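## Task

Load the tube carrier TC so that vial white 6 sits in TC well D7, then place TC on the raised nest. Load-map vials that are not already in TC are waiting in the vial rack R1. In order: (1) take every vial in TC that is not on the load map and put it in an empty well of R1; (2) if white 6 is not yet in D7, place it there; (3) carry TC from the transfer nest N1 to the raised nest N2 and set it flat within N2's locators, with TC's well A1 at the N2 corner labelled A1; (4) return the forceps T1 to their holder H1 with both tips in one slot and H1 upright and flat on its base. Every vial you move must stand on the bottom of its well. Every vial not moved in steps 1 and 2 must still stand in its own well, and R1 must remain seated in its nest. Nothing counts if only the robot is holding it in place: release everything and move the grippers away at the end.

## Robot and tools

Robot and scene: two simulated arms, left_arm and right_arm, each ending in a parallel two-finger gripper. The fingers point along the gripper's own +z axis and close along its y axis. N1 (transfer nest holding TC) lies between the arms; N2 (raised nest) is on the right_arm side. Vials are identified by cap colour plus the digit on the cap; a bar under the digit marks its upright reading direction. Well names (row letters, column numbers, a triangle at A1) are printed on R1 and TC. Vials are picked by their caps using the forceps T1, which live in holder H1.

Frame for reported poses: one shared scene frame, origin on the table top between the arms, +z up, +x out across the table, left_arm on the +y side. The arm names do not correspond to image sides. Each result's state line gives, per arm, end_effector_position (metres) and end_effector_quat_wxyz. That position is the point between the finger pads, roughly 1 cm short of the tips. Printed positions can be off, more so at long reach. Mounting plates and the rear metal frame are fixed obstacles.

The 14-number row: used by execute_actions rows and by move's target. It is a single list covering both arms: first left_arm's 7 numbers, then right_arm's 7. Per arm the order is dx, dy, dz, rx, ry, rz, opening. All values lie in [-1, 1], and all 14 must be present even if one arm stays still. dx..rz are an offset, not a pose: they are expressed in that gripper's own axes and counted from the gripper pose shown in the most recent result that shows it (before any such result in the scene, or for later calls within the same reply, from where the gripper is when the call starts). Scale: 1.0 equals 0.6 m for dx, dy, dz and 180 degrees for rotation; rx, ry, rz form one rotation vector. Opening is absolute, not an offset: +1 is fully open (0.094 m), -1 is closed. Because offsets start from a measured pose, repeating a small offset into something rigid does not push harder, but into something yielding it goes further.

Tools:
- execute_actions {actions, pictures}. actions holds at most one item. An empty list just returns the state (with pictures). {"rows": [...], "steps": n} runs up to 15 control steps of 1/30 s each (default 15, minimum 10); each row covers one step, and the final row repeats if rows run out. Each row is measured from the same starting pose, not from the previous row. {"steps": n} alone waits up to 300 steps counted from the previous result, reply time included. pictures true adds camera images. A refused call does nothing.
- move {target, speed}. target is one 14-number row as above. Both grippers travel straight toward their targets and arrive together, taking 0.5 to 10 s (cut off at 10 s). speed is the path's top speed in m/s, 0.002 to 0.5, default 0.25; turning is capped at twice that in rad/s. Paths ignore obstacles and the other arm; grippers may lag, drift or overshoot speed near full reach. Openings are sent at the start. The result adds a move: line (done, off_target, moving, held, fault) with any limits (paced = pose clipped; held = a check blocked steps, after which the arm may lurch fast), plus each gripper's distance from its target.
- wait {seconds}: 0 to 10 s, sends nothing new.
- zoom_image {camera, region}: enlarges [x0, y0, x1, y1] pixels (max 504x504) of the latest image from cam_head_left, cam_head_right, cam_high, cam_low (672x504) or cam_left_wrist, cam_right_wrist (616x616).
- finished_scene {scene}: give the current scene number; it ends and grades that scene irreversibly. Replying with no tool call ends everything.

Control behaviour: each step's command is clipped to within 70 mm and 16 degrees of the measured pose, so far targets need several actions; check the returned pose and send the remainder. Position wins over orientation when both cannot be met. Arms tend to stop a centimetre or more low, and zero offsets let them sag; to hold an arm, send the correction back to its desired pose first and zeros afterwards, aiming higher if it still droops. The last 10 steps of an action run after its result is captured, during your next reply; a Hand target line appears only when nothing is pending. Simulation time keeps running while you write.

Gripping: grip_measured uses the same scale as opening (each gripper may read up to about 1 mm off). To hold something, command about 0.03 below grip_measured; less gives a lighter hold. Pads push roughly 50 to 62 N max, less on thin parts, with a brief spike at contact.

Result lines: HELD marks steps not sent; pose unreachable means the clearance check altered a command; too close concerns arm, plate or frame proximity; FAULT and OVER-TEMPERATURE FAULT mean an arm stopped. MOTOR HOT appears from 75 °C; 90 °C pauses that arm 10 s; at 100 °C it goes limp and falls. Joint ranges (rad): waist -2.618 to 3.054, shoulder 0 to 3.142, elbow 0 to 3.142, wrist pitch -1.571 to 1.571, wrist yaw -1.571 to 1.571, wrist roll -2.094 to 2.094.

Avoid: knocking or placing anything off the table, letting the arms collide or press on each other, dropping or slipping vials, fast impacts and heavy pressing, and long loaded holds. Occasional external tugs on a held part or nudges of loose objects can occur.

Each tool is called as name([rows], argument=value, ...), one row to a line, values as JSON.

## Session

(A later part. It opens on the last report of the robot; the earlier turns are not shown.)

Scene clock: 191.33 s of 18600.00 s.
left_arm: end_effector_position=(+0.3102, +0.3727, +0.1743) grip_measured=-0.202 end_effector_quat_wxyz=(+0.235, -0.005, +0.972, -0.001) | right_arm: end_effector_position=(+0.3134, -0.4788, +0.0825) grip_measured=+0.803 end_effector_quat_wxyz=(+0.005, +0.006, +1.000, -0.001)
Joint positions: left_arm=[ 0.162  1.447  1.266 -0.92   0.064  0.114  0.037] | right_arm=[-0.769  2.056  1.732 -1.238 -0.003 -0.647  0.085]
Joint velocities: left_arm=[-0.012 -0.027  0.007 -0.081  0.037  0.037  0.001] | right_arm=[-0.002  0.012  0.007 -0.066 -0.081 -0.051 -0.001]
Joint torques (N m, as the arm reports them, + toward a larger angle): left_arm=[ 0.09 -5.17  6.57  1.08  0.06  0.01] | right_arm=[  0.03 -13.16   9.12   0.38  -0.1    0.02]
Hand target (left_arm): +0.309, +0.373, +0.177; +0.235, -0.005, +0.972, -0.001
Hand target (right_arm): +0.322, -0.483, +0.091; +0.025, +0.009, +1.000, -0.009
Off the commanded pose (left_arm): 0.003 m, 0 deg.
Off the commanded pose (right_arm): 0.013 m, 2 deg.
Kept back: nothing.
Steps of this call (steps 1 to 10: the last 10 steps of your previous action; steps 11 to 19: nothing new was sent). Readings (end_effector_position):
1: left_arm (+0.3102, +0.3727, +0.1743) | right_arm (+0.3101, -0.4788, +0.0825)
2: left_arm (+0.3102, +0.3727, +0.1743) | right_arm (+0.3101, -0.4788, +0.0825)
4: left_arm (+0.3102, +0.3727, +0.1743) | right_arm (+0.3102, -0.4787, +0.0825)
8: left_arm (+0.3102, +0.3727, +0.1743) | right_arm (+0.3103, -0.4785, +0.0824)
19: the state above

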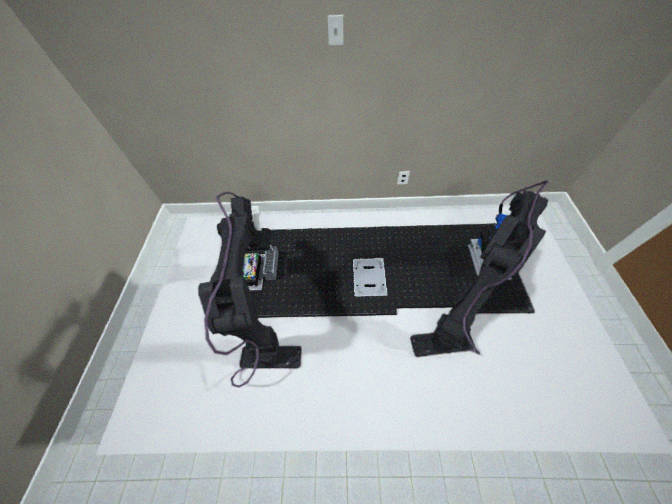

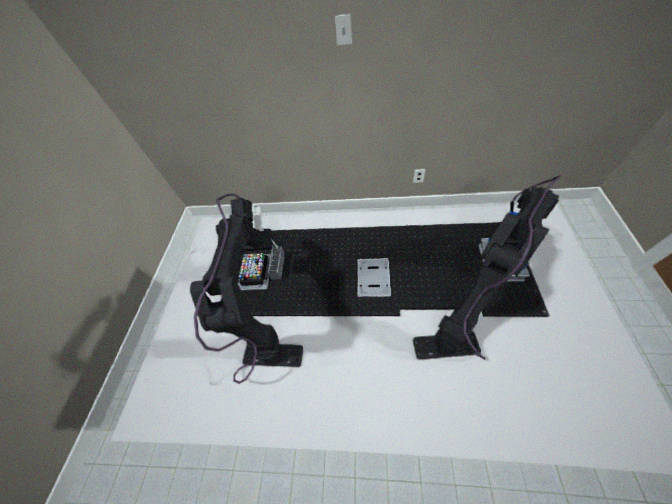

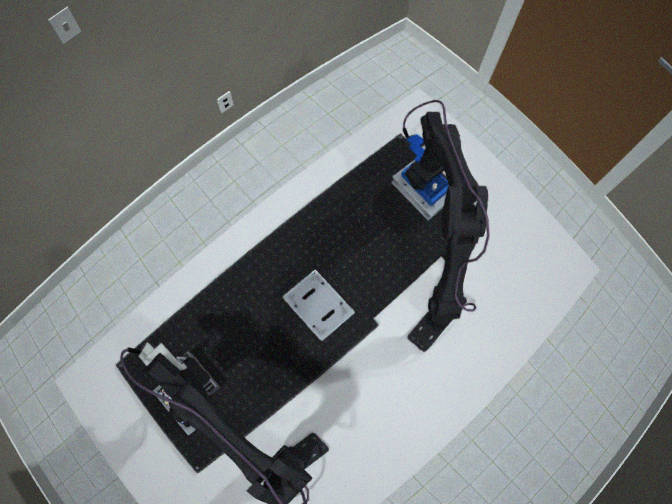

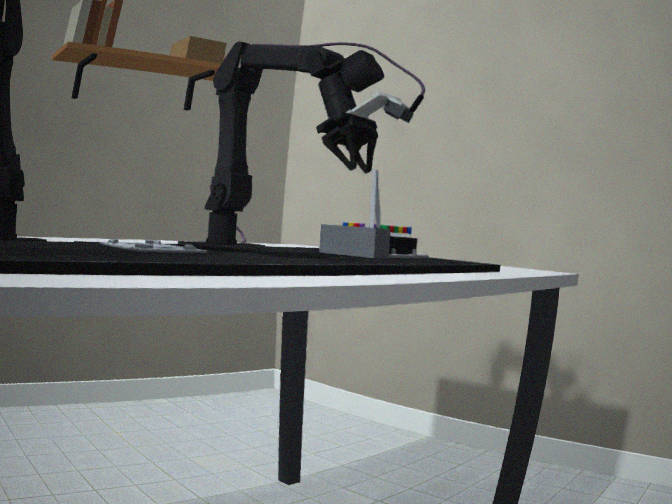

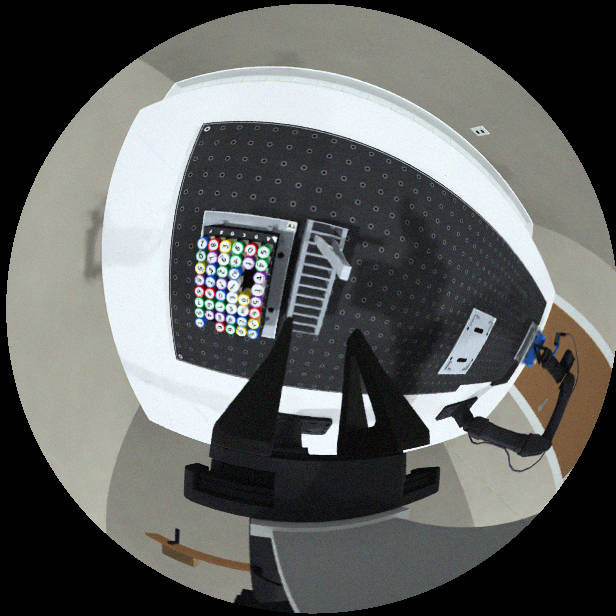

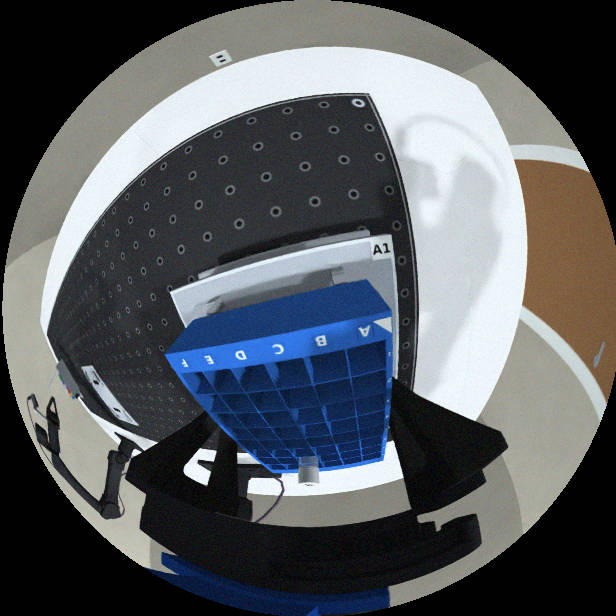

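execute_actions([
  {"rows": [
[0,0,-0.005,0,0,0,-0.2, -0.011,-0.005,-0.009,0.0035,-0.009,0.002,0.77],
[0,0,-0.005,0,0,0,-0.2, -0.007,-0.003,-0.005,0.002,-0.006,0.002,0.77],
[0,0,-0.005,0,0,0,-0.2, -0.003,-0.001,-0.001,0.001,-0.003,0.001,0.77],
[0,0,-0.005,0,0,0,-0.2, 0,0,0.003,0,0,0.001,0.77],
[0,0,-0.005,0,0,0,-0.2, 0.0015,0.0007,0.007,-0.001,0.002,0.001,0.77],
[0,0,-0.005,0,0,0,-0.2, 0.003,0.0014,0.010,-0.002,0.004,0.001,0.77],
[0,0,-0.005,0,0,0,-0.2, 0.004,0.002,0.013,-0.003,0.0055,0.001,0.77],
[0,0,-0.005,0,0,0,-0.2, 0.005,0.0025,0.015,-0.004,0.007,0.001,0.77],
[0,0,-0.005,0,0,0,-0.2, 0.005,0.0025,0.017,-0.004,0.007,0.001,0.77],
[0,0,-0.005,0,0,0,-0.2, 0.005,0.0025,0.0185,-0.004,0.007,0.001,0.77],
[0,0,-0.005,0,0,0,-0.2, 0.005,0.0025,0.020,-0.004,0.007,0.001,0.77],
[0,0,-0.005,0,0,0,-0.2, 0.005,0.0025,0.0215,-0.004,0.007,0.001,0.77],
[0,0,-0.005,0,0,0,-0.2, 0.005,0.0025,0.023,-0.004,0.007,0.001,0.77],
[0,0,-0.005,0,0,0,-0.2, 0.005,0.0025,0.0245,-0.004,0.007,0.001,0.77],
[0,0,-0.005,0,0,0,-0.2, 0.005,0.0025,0.026,-0.004,0.007,0.001,0.77]
], "steps": 15},
])

wait(seconds=0.4)

zoom_image(camera="cam_right_wrist", region=[150, 200, 430, 380])

Scene clock: 192.50 s of 18600.00 s.
left_arm: end_effector_position=(+0.3102, +0.3727, +0.1743) grip_measured=-0.202 end_effector_quat_wxyz=(+0.235, -0.005, +0.972, -0.001) | right_arm: end_effector_position=(+0.3138, -0.4788, +0.0825) grip_measured=+0.803 end_effector_quat_wxyz=(+0.005, +0.006, +1.000, -0.001)
Joint positions: left_arm=[ 0.162  1.447  1.266 -0.92   0.064  0.114  0.037] | right_arm=[-0.769  2.056  1.732 -1.236 -0.005 -0.647  0.085]
Joint velocities: left_arm=[-0.017  0.002  0.017  0.022 -0.007 -0.081  0.001] | right_arm=[ 0.002 -0.012 -0.017 -0.007 -0.022  0.007 -0.   ]
Joint torques (N m, as the arm reports them, + toward a larger angle): left_arm=[ 0.13 -5.14  6.53  1.06  0.05  0.  ] | right_arm=[  0.03 -12.42   6.53   0.35   0.02   0.  ]
Steps of this call (steps 1 to 30: nothing new was sent; steps 31 to 35: the first 5 steps of this action). Readings (end_effector_position):
31: left_arm (+0.3102, +0.3727, +0.1743) | right_arm (+0.3138, -0.4788, +0.0825)
32: left_arm (+0.3102, +0.3727, +0.1743) | right_arm (+0.3138, -0.4788, +0.0825)
34: left_arm (+0.3102, +0.3727, +0.1743) | right_arm (+0.3138, -0.4788, +0.0825)
35: the state above

Scene clock: 193.23 s of 18600.00 s.
left_arm: end_effector_position=(+0.3102, +0.3727, +0.1743) grip_measured=-0.202 end_effector_quat_wxyz=(+0.235, -0.005, +0.972, -0.001) | right_arm: end_effector_position=(+0.3123, -0.4789, +0.0777) grip_measured=+0.803 end_effector_quat_wxyz=(+0.003, +0.007, +1.000, -0.003)
Joint positions: left_arm=[ 0.162  1.447  1.266 -0.92   0.064  0.114  0.037] | right_arm=[-0.769  2.056  1.713 -1.22   0.001 -0.646  0.085]
Joint velocities: left_arm=[-0.012  0.002 -0.002 -0.066 -0.007  0.066  0.   ] | right_arm=[-0.012 -0.012  0.007 -0.051  0.007  0.095 -0.001]
Joint torques (N m, as the arm reports them, + toward a larger angle): left_arm=[ 0.09 -5.17  6.56  1.09  0.07 -0.01] | right_arm=[  0.12 -11.11   6.3    0.37  -0.01  -0.02]
Hand target (left_arm): +0.309, +0.373, +0.177; +0.235, -0.005, +0.972, -0.001
Hand target (right_arm): +0.311, -0.477, +0.067; -0.007, +0.008, +1.000, +0.005
Off the commanded pose (left_arm): 0.003 m, 0 deg.
Off the commanded pose (right_arm): 0.011 m, 1 deg.
Kept back: nothing.
Steps of this call (steps 1 to 10: the last 10 steps of your previous action; steps 11 to 22: nothing new was sent). Readings (end_effector_position):
1: left_arm (+0.3102, +0.3727, +0.1743) | right_arm (+0.3138, -0.4788, +0.0825)
2: left_arm (+0.3102, +0.3727, +0.1743) | right_arm (+0.3138, -0.4788, +0.0825)
4: left_arm (+0.3102, +0.3727, +0.1743) | right_arm (+0.3138, -0.4788, +0.0825)
8: left_arm (+0.3102, +0.3727, +0.1743) | right_arm (+0.3136, -0.4787, +0.0813)
22: the state above

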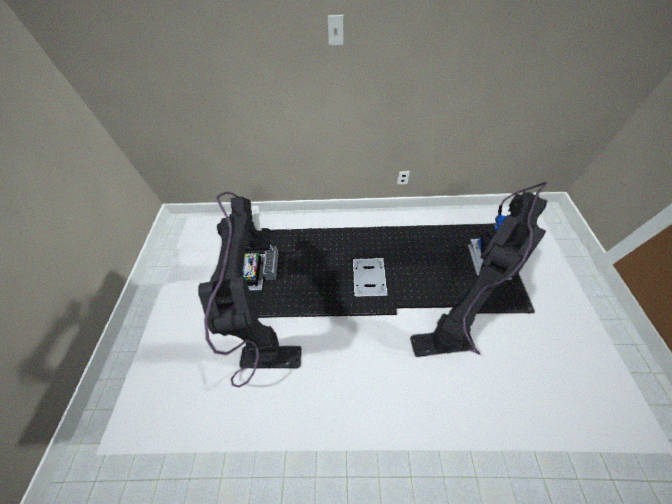

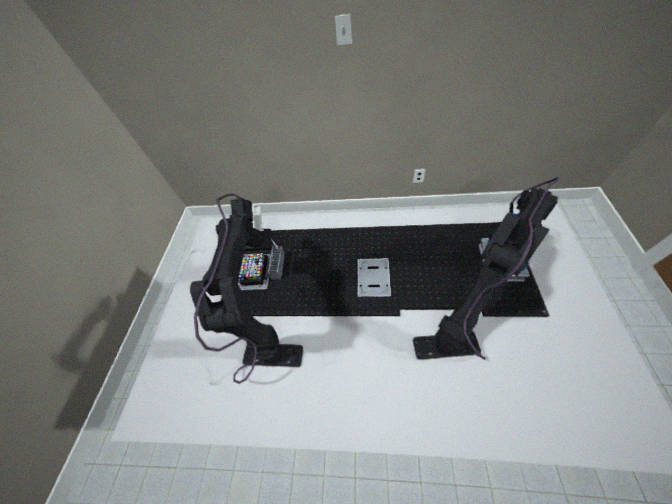

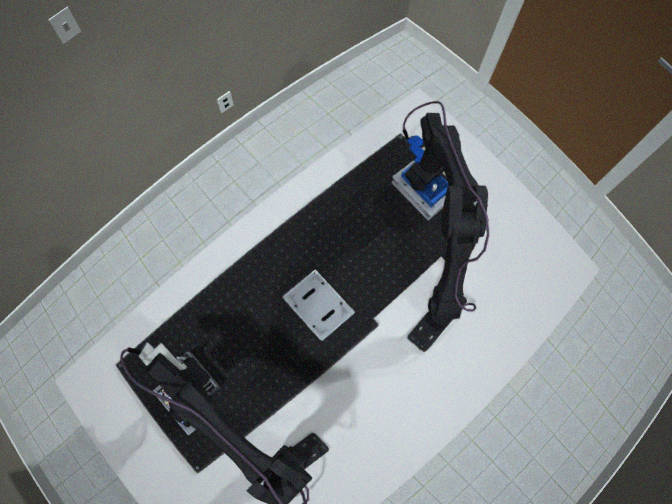

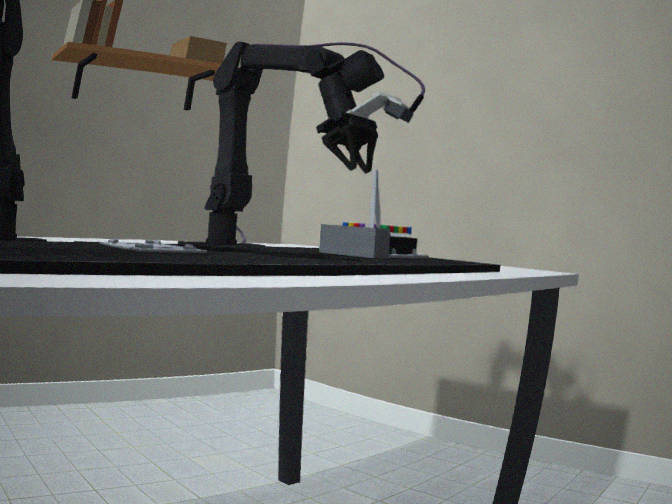

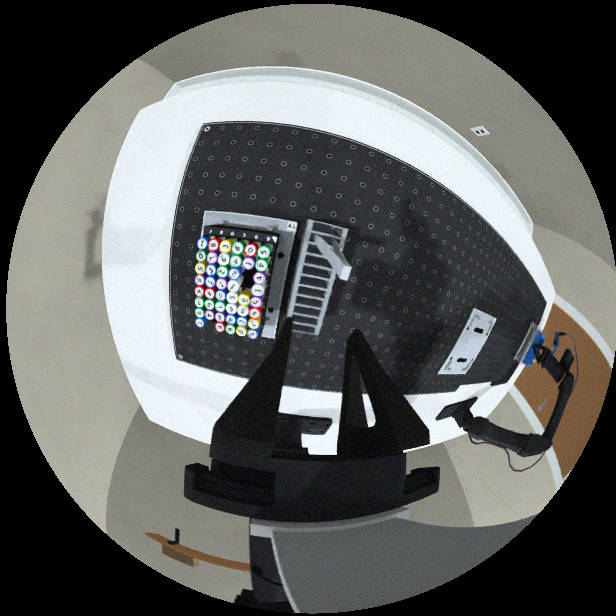

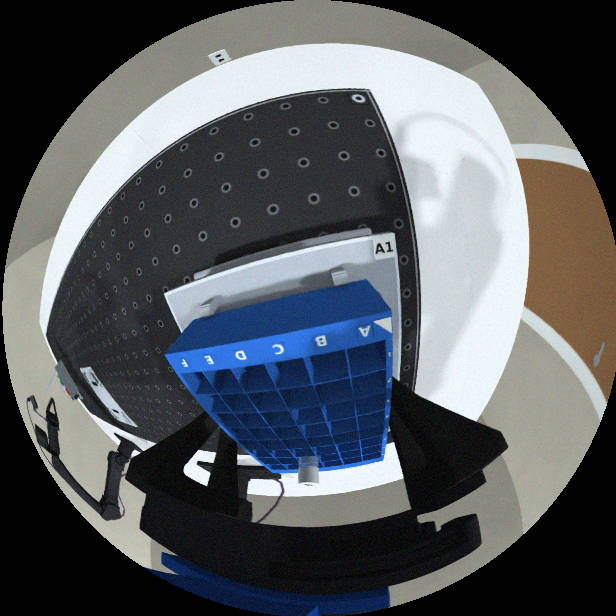

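Region (150, 200, 430, 380) of cam_right_wrist's 616x616 image, scaled by 1.800, with more detail than that image has; it fills the top 324 rows of this view, and the rest is white.

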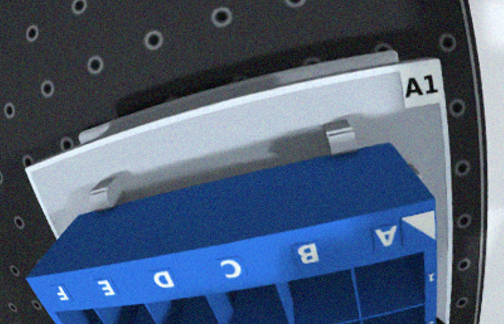

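execute_actions([
  {"rows": [
[0,0,-0.005,0,0,0,-0.2, 0.0028,0.0027,0.0185,-0.005,0.0064,0.0005,0.77],
[0,0,-0.005,0,0,0,-0.2, 0.0028,0.0027,0.0195,-0.0051,0.0066,0.0005,0.77],
[0,0,-0.005,0,0,0,-0.2, 0.0028,0.0027,0.0205,-0.0052,0.0068,0.0005,0.77],
[0,0,-0.005,0,0,0,-0.2, 0.0028,0.0027,0.0215,-0.0054,0.007,0.0005,0.77],
[0,0,-0.005,0,0,0,-0.2, 0.0028,0.0027,0.0225,-0.0055,0.0072,0.0005,0.77],
[0,0,-0.005,0,0,0,-0.2, 0.0028,0.0027,0.0235,-0.0057,0.0074,0.0005,0.77],
[0,0,-0.005,0,0,0,-0.2, 0.0028,0.0027,0.0245,-0.0058,0.0076,0.0005,0.77],
[0,0,-0.005,0,0,0,-0.2, 0.0028,0.0027,0.0255,-0.006,0.0078,0.0005,0.77],
[0,0,-0.005,0,0,0,-0.2, 0.0028,0.0027,0.0265,-0.0061,0.0079,0.0005,0.77]
], "steps": 15},
])

wait(seconds=0.3)

zoom_image(camera="cam_right_wrist", region=[150, 200, 430, 380])

Scene clock: 194.10 s of 18600.00 s.
left_arm: end_effector_position=(+0.3102, +0.3727, +0.1743) grip_measured=-0.202 end_effector_quat_wxyz=(+0.235, -0.005, +0.972, -0.001) | right_arm: end_effector_position=(+0.3123, -0.4790, +0.0761) grip_measured=+0.803 end_effector_quat_wxyz=(+0.001, +0.007, +1.000, -0.002)
Joint positions: left_arm=[ 0.162  1.447  1.266 -0.92   0.064  0.114  0.037] | right_arm=[-0.769  2.06   1.713 -1.219  0.001 -0.646  0.085]
Joint velocities: left_arm=[-0.002  0.002 -0.002  0.022  0.11  -0.066  0.   ] | right_arm=[-0.017  0.076  0.002 -0.007 -0.022  0.037 -0.   ]
Joint torques (N m, as the arm reports them, + toward a larger angle): left_arm=[ 0.09 -5.25  6.58  1.08  0.07  0.  ] | right_arm=[  0.1  -11.4    6.2    0.36   0.    -0.02]
Steps of this call (steps 1 to 21: nothing new was sent; steps 22 to 26: the first 5 steps of this action). Readings (end_effector_position):
22: left_arm (+0.3102, +0.3727, +0.1743) | right_arm (+0.3123, -0.4789, +0.0777)
23: left_arm (+0.3102, +0.3727, +0.1743) | right_arm (+0.3123, -0.4789, +0.0777)
25: left_arm (+0.3102, +0.3727, +0.1743) | right_arm (+0.3123, -0.4790, +0.0768)
26: the state above

Scene clock: 194.73 s of 18600.00 s.
left_arm: end_effector_position=(+0.3102, +0.3727, +0.1743) grip_measured=-0.202 end_effector_quat_wxyz=(+0.235, -0.005, +0.972, -0.001) | right_arm: end_effector_position=(+0.3124, -0.4790, +0.0731) grip_measured=+0.803 end_effector_quat_wxyz=(-0.001, +0.007, +1.000, +0.000)
Joint positions: left_arm=[ 0.162  1.447  1.266 -0.92   0.064  0.114  0.037] | right_arm=[-0.769  2.068  1.713 -1.217  0.001 -0.646  0.085]
Joint velocities: left_arm=[-0.002 -0.007 -0.022  0.007 -0.11   0.095 -0.   ] | right_arm=[ 0.012 -0.002 -0.002 -0.007  0.007  0.081 -0.001]
Joint torques (N m, as the arm reports them, + toward a larger angle): left_arm=[ 0.12 -5.14  6.54  1.06  0.08  0.  ] | right_arm=[  0.09 -11.26   6.1    0.4    0.    -0.02]
Hand target (left_arm): +0.309, +0.373, +0.177; +0.235, -0.005, +0.972, -0.001
Hand target (right_arm): +0.311, -0.477, +0.062; -0.010, +0.008, +1.000, +0.007
Off the commanded pose (left_arm): 0.003 m, 0 deg.
Off the commanded pose (right_arm): 0.012 m, 1 deg.
Kept back: nothing.
Steps of this call (steps 1 to 10: the last 10 steps of your previous action; steps 11 to 19: nothing new was sent). Readings (end_effector_position):
1: left_arm (+0.3102, +0.3727, +0.1743) | right_arm (+0.3124, -0.4790, +0.0751)
2: left_arm (+0.3102, +0.3727, +0.1743) | right_arm (+0.3124, -0.4791, +0.0739)
4: left_arm (+0.3102, +0.3727, +0.1743) | right_arm (+0.3124, -0.4790, +0.0731)
8: left_arm (+0.3102, +0.3727, +0.1743) | right_arm (+0.3124, -0.4790, +0.0731)
19: the state above

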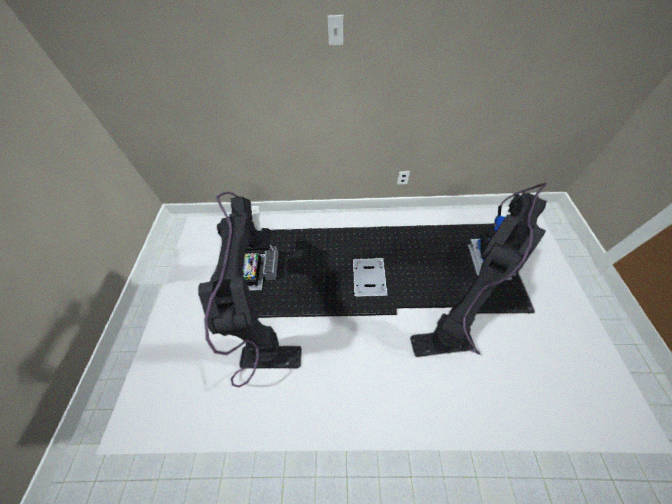

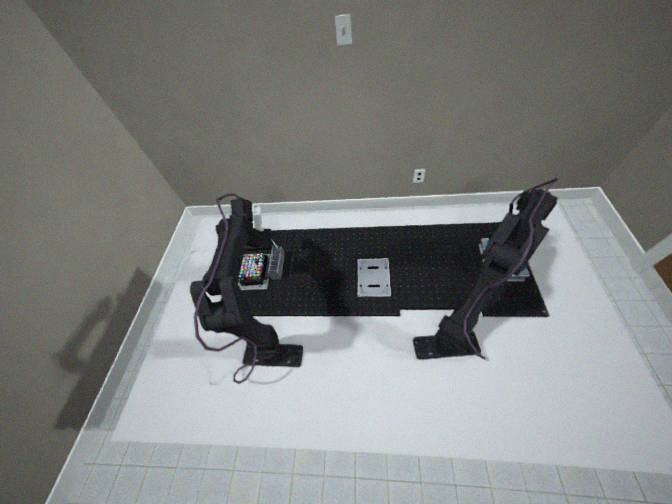

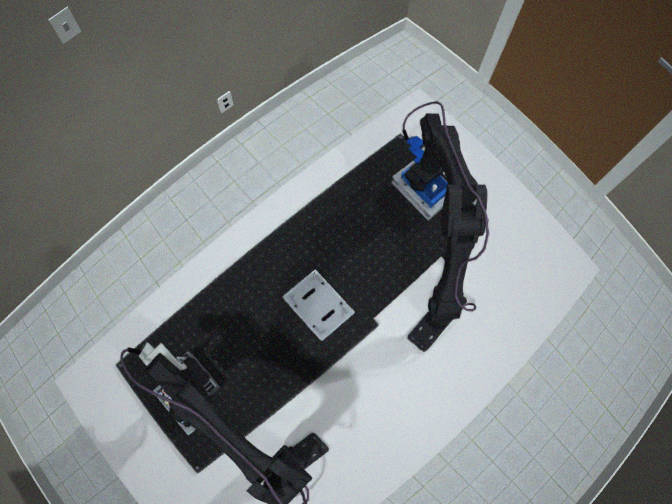

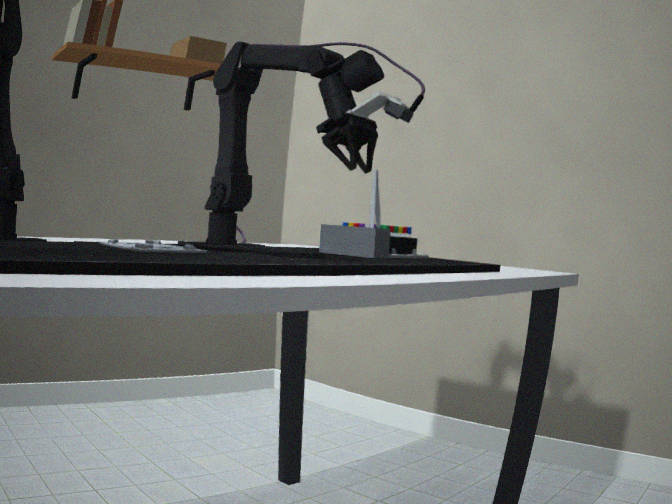

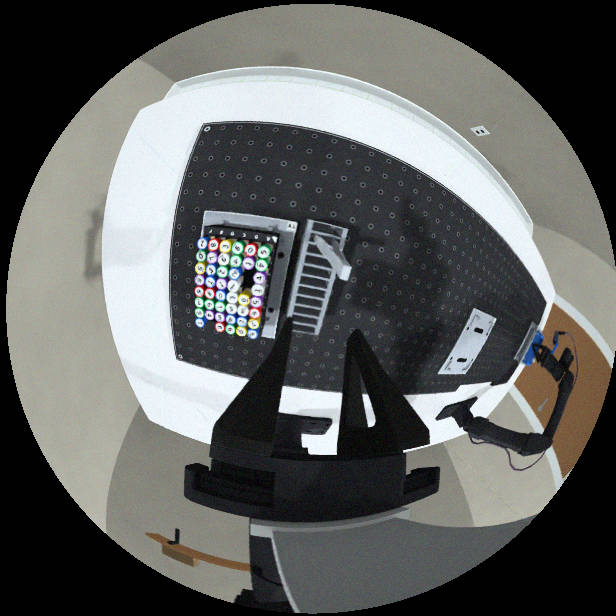

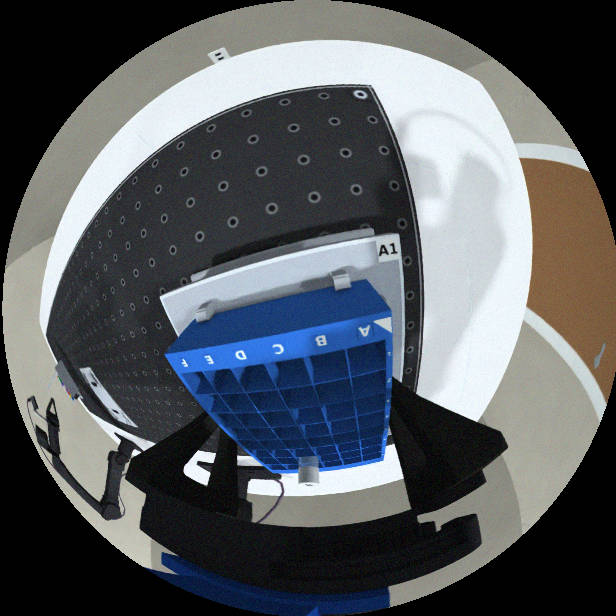

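Region (150, 200, 430, 380) of cam_right_wrist's 616x616 image, scaled by 1.800, with more detail than that image has; it fills the top 324 rows of this view, and the rest is white.

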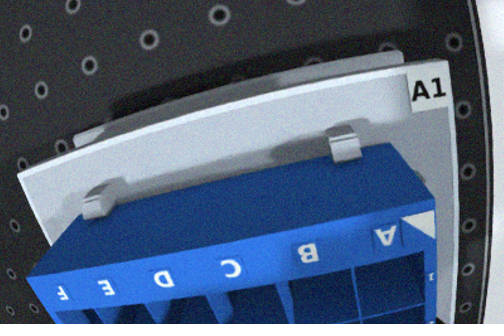

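execute_actions([
  {"rows": [
[0,0,-0.005,0,0,0,-0.2, 0.002,0.002,0.012,-0.003,0.004,0,0.78],
[0,0,-0.005,0,0,0,-0.2, 0.001,0.001,0.006,-0.0015,0.002,0,0.79],
[0,0,-0.005,0,0,0,-0.2, 0,0,0,0,0,0,0.80],
[0,0,-0.005,0,0,0,-0.2, 0,0,0,0,0,0,0.82],
[0,0,-0.005,0,0,0,-0.2, 0,0,0,0,0,0,0.86],
[0,0,-0.005,0,0,0,-0.2, 0,0,0,0,0,0,0.92],
[0,0,-0.005,0,0,0,-0.2, 0,0,0,0,0,0,1],
[0,0,-0.005,0,0,0,-0.2, 0,0,0,0,0,0,1],
[0,0,-0.005,0,0,0,-0.2, 0,0,0,0,0,0,1],
[0,0,-0.005,0,0,0,-0.2, -0.002,-0.0015,-0.006,0.002,-0.0025,0,1],
[0,0,-0.005,0,0,0,-0.2, -0.004,-0.003,-0.012,0.004,-0.005,0,1],
[0,0,-0.005,0,0,0,-0.2, -0.006,-0.0045,-0.018,0.006,-0.0075,0,1],
[0,0,-0.005,0,0,0,-0.2, -0.007,-0.0055,-0.024,0.0066,-0.0085,0,1],
[0,0,-0.005,0,0,0,-0.2, -0.007,-0.0055,-0.030,0.0066,-0.0085,0,1],
[0,0,-0.005,0,0,0,-0.2, -0.007,-0.0055,-0.036,0.0066,-0.0085,0,1]
], "steps": 15},
])

Scene clock: 195.70 s of 18600.00 s.
left_arm: end_effector_position=(+0.3102, +0.3727, +0.1743) grip_measured=-0.202 end_effector_quat_wxyz=(+0.235, -0.005, +0.972, -0.001) | right_arm: end_effector_position=(+0.3123, -0.4790, +0.0731) grip_measured=+0.845 end_effector_quat_wxyz=(-0.001, +0.007, +1.000, +0.000)
Joint positions: left_arm=[ 0.162  1.447  1.266 -0.92   0.064  0.114  0.037] | right_arm=[-0.769  2.068  1.713 -1.218  0.001 -0.646  0.087]
Joint velocities: left_arm=[-0.022 -0.007  0.007 -0.007 -0.022 -0.066 -0.001] | right_arm=[-0.002 -0.002  0.012  0.007 -0.066  0.022  0.024]
Joint torques (N m, as the arm reports them, + toward a larger angle): left_arm=[ 0.09 -5.15  6.58  1.08  0.06 -0.01] | right_arm=[  0.03 -12.87   7.16   0.3    0.    -0.02]
Steps of this call (steps 1 to 24: nothing new was sent; steps 25 to 29: the first 5 steps of this action). Readings (end_effector_position):
25: left_arm (+0.3102, +0.3727, +0.1743) | right_arm (+0.3124, -0.4790, +0.0731)
26: left_arm (+0.3102, +0.3727, +0.1743) | right_arm (+0.3124, -0.4790, +0.0731)
28: left_arm (+0.3102, +0.3727, +0.1743) | right_arm (+0.3123, -0.4790, +0.0731)
29: the state above

execute_actions([
  {"rows": [
[0,0,-0.005,0,0,0,-0.2, -0.007,-0.0055,-0.043,0.0066,-0.0085,0,1],
[0,0,-0.005,0,0,0,-0.2, -0.007,-0.0055,-0.050,0.0066,-0.0085,0,1],
[0,0,-0.005,0,0,0,-0.2, -0.007,-0.0055,-0.058,0.0066,-0.0085,0,1],
[0,0,-0.005,0,0,0,-0.2, -0.007,-0.0055,-0.066,0.0066,-0.0085,0,1],
[0,0,-0.005,0,0,0,-0.2, -0.007,-0.0055,-0.074,0.0066,-0.0085,0,1],
[0,0,-0.005,0,0,0,-0.2, -0.007,-0.0055,-0.082,0.0066,-0.0085,0,1],
[0,0,-0.005,0,0,0,-0.2, -0.007,-0.0055,-0.090,0.0066,-0.0085,0,1],
[0,0,-0.005,0,0,0,-0.2, -0.007,-0.0055,-0.098,0.0066,-0.0085,0,1],
[0,0,-0.005,0,0,0,-0.2, -0.007,-0.0055,-0.106,0.0066,-0.0085,0,1],
[0,0,-0.005,0,0,0,-0.2, -0.007,-0.0055,-0.114,0.0066,-0.0085,0,1],
[0,0,-0.005,0,0,0,-0.2, -0.007,-0.0055,-0.121,0.0066,-0.0085,0,1],
[0,0,-0.005,0,0,0,-0.2, -0.007,-0.0055,-0.127,0.0066,-0.0085,0,1],
[0,0,-0.005,0,0,0,-0.2, -0.007,-0.0055,-0.132,0.0066,-0.0085,0,1],
[0,0,-0.005,0,0,0,-0.2, -0.007,-0.0055,-0.136,0.0066,-0.0085,0,1],
[0,0,-0.005,0,0,0,-0.2, -0.007,-0.0055,-0.138,0.0066,-0.0085,0,1]
], "steps": 15},
])

wait(seconds=0.3)

Scene clock: 196.77 s of 18600.00 s.
left_arm: end_effector_position=(+0.3102, +0.3727, +0.1743) grip_measured=-0.202 end_effector_quat_wxyz=(+0.235, -0.005, +0.972, -0.001) | right_arm: end_effector_position=(+0.3148, -0.4809, +0.0917) grip_measured=+1.000 end_effector_quat_wxyz=(+0.001, +0.007, +1.000, -0.002)
Joint positions: left_arm=[ 0.162  1.447  1.266 -0.92   0.064  0.114  0.037] | right_arm=[-0.769  2.068  1.787 -1.285  0.001 -0.646  0.094]
Joint velocities: left_arm=[-0.007  0.007 -0.027  0.007  0.037  0.051  0.   ] | right_arm=[ 0.002 -0.002  0.491 -0.344  0.037  0.037  0.   ]
Joint torques (N m, as the arm reports them, + toward a larger angle): left_arm=[ 0.14 -5.2   6.5   1.08  0.05  0.  ] | right_arm=[ -0.03 -15.39   9.14   0.27   0.    -0.04]
Off your previous action's commanded pose (left_arm): 0.003 m, 0 deg at its last step (step 10 of this call).
Off your previous action's commanded pose (right_arm): 0.021 m, 2 deg at its last step (step 10 of this call).
Steps of this call (steps 1 to 10: the last 10 steps of your previous action; steps 11 to 27: nothing new was sent; steps 28 to 32: the first 5 steps of this action). Readings (end_effector_position):
28: left_arm (+0.3102, +0.3727, +0.1743) | right_arm (+0.3133, -0.4798, +0.0807)
29: left_arm (+0.3102, +0.3727, +0.1743) | right_arm (+0.3131, -0.4796, +0.0820)
31: left_arm (+0.3102, +0.3727, +0.1743) | right_arm (+0.3138, -0.4801, +0.0876)
32: the state above

Scene clock: 197.40 s of 18600.00 s.
left_arm: end_effector_position=(+0.3102, +0.3727, +0.1743) grip_measured=-0.202 end_effector_quat_wxyz=(+0.235, -0.005, +0.972, -0.001) | right_arm: end_effector_position=(+0.3173, -0.4828, +0.1493) grip_measured=+1.000 end_effector_quat_wxyz=(+0.013, +0.007, +1.000, -0.011)
Joint positions: left_arm=[ 0.162  1.447  1.266 -0.92   0.064  0.114  0.037] | right_arm=[-0.769  2.068  2.015 -1.484  0.001 -0.646  0.094]
Joint velocities: left_arm=[ 0.012  0.007 -0.017  0.037  0.022  0.051 -0.   ] | right_arm=[-0.012 -0.017  0.007 -0.051  0.022  0.022  0.   ]
Joint torques (N m, as the arm reports them, + toward a larger angle): left_arm=[ 0.12 -5.19  6.55  1.08  0.07  0.  ] | right_arm=[ -0.09 -13.23   8.4    0.26   0.    -0.03]
Hand target (left_arm): +0.309, +0.373, +0.177; +0.235, -0.005, +0.972, -0.001
Hand target (right_arm): +0.316, -0.482, +0.155; +0.014, +0.007, +1.000, -0.011
Off the commanded pose (left_arm): 0.003 m, 0 deg.
Off the commanded pose (right_arm): 0.007 m, 0 deg.
Kept back: nothing.
Steps of this call (steps 1 to 10: the last 10 steps of your previous action; steps 11 to 19: nothing new was sent). Readings (end_effector_position):
1: left_arm (+0.3102, +0.3727, +0.1743) | right_arm (+0.3161, -0.4819, +0.0963)
2: left_arm (+0.3102, +0.3727, +0.1743) | right_arm (+0.3175, -0.4830, +0.1013)
4: left_arm (+0.3102, +0.3727, +0.1743) | right_arm (+0.3200, -0.4850, +0.1120)
8: left_arm (+0.3102, +0.3727, +0.1743) | right_arm (+0.3233, -0.4875, +0.1342)
19: the state above

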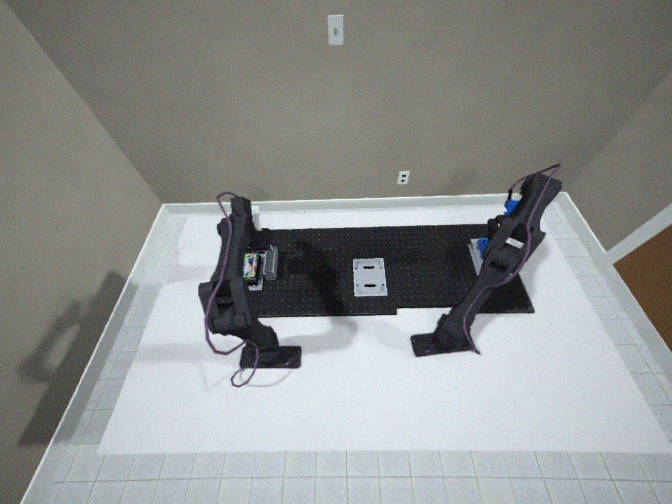

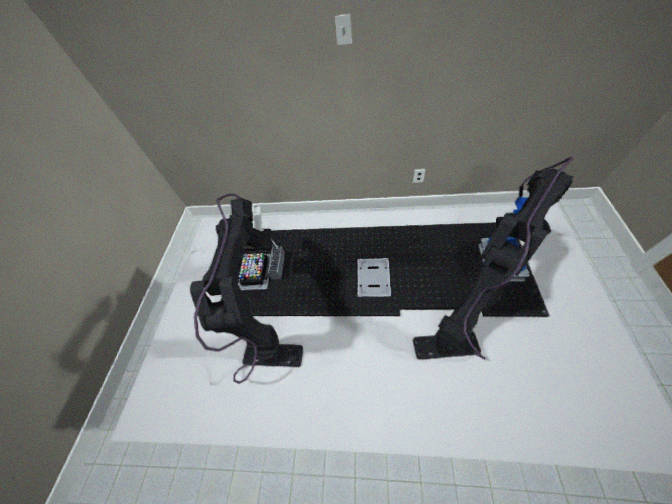

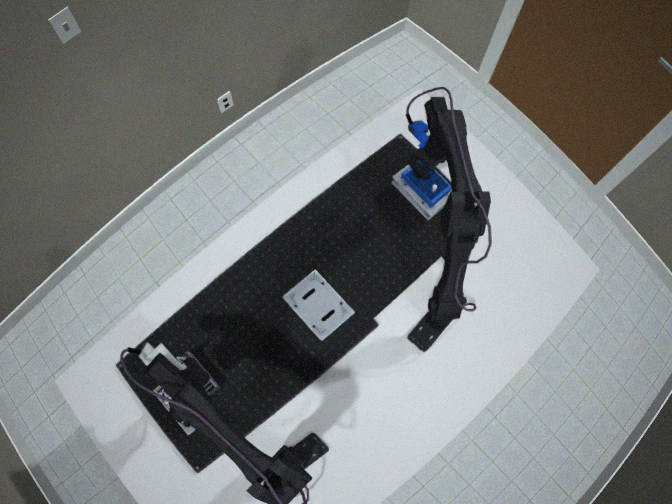

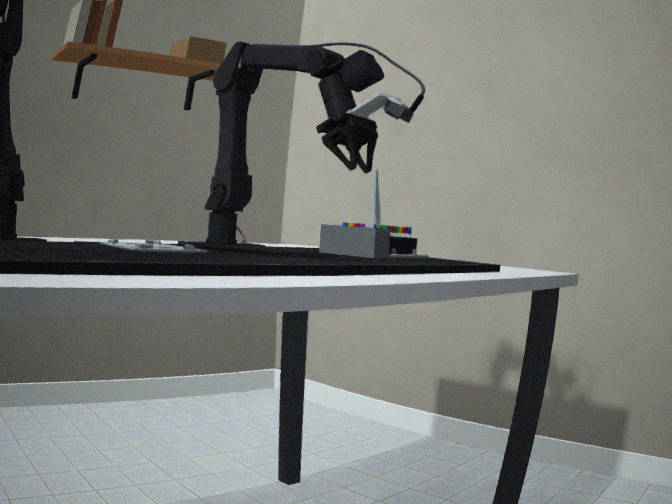

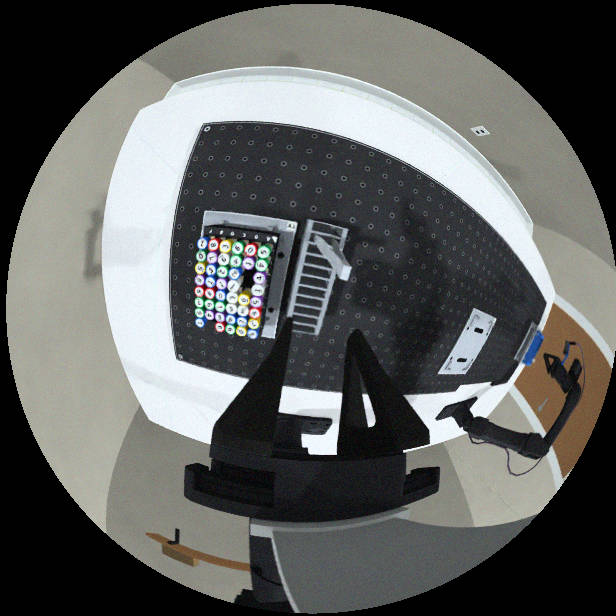

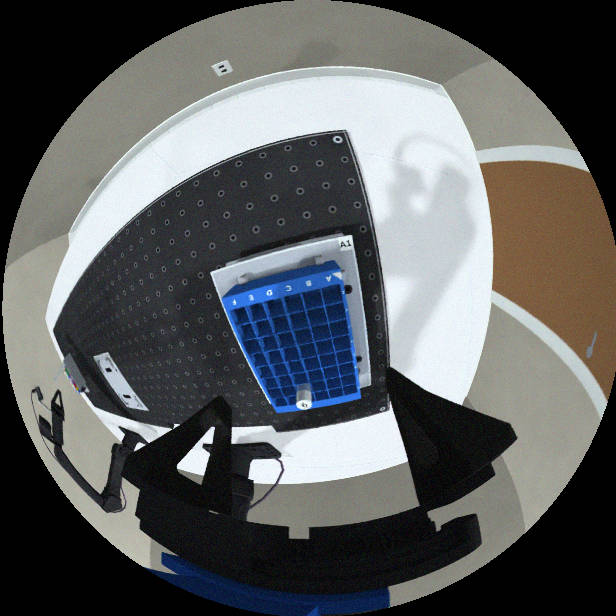

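zoom_image(camera="cam_right_wrist", region=[200, 225, 390, 425])

zoom_image(camera="cam_high", region=[385, 150, 465, 225])

Region (200, 225, 390, 425) of cam_right_wrist's 616x616 image, scaled by 2.520, with more detail than that image has; it fills the left 479 columns of this view, and the rest is white.

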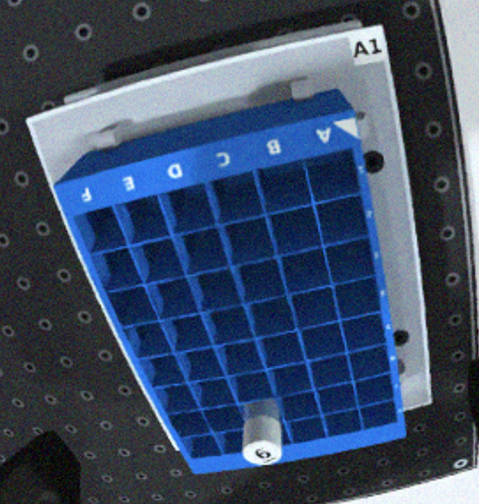

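Region (385, 150, 465, 225) of cam_high's 672x504 image, scaled by 6.300, with more detail than that image has; it fills the top 472 rows of this view, and the rest is white.

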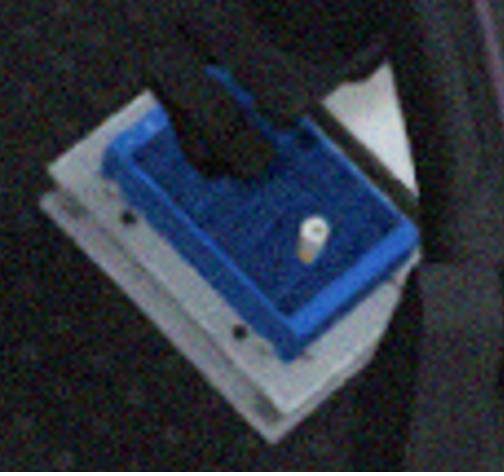

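Seated and clear.

finished_scene(scene=1)

The scene is finished: the task was done.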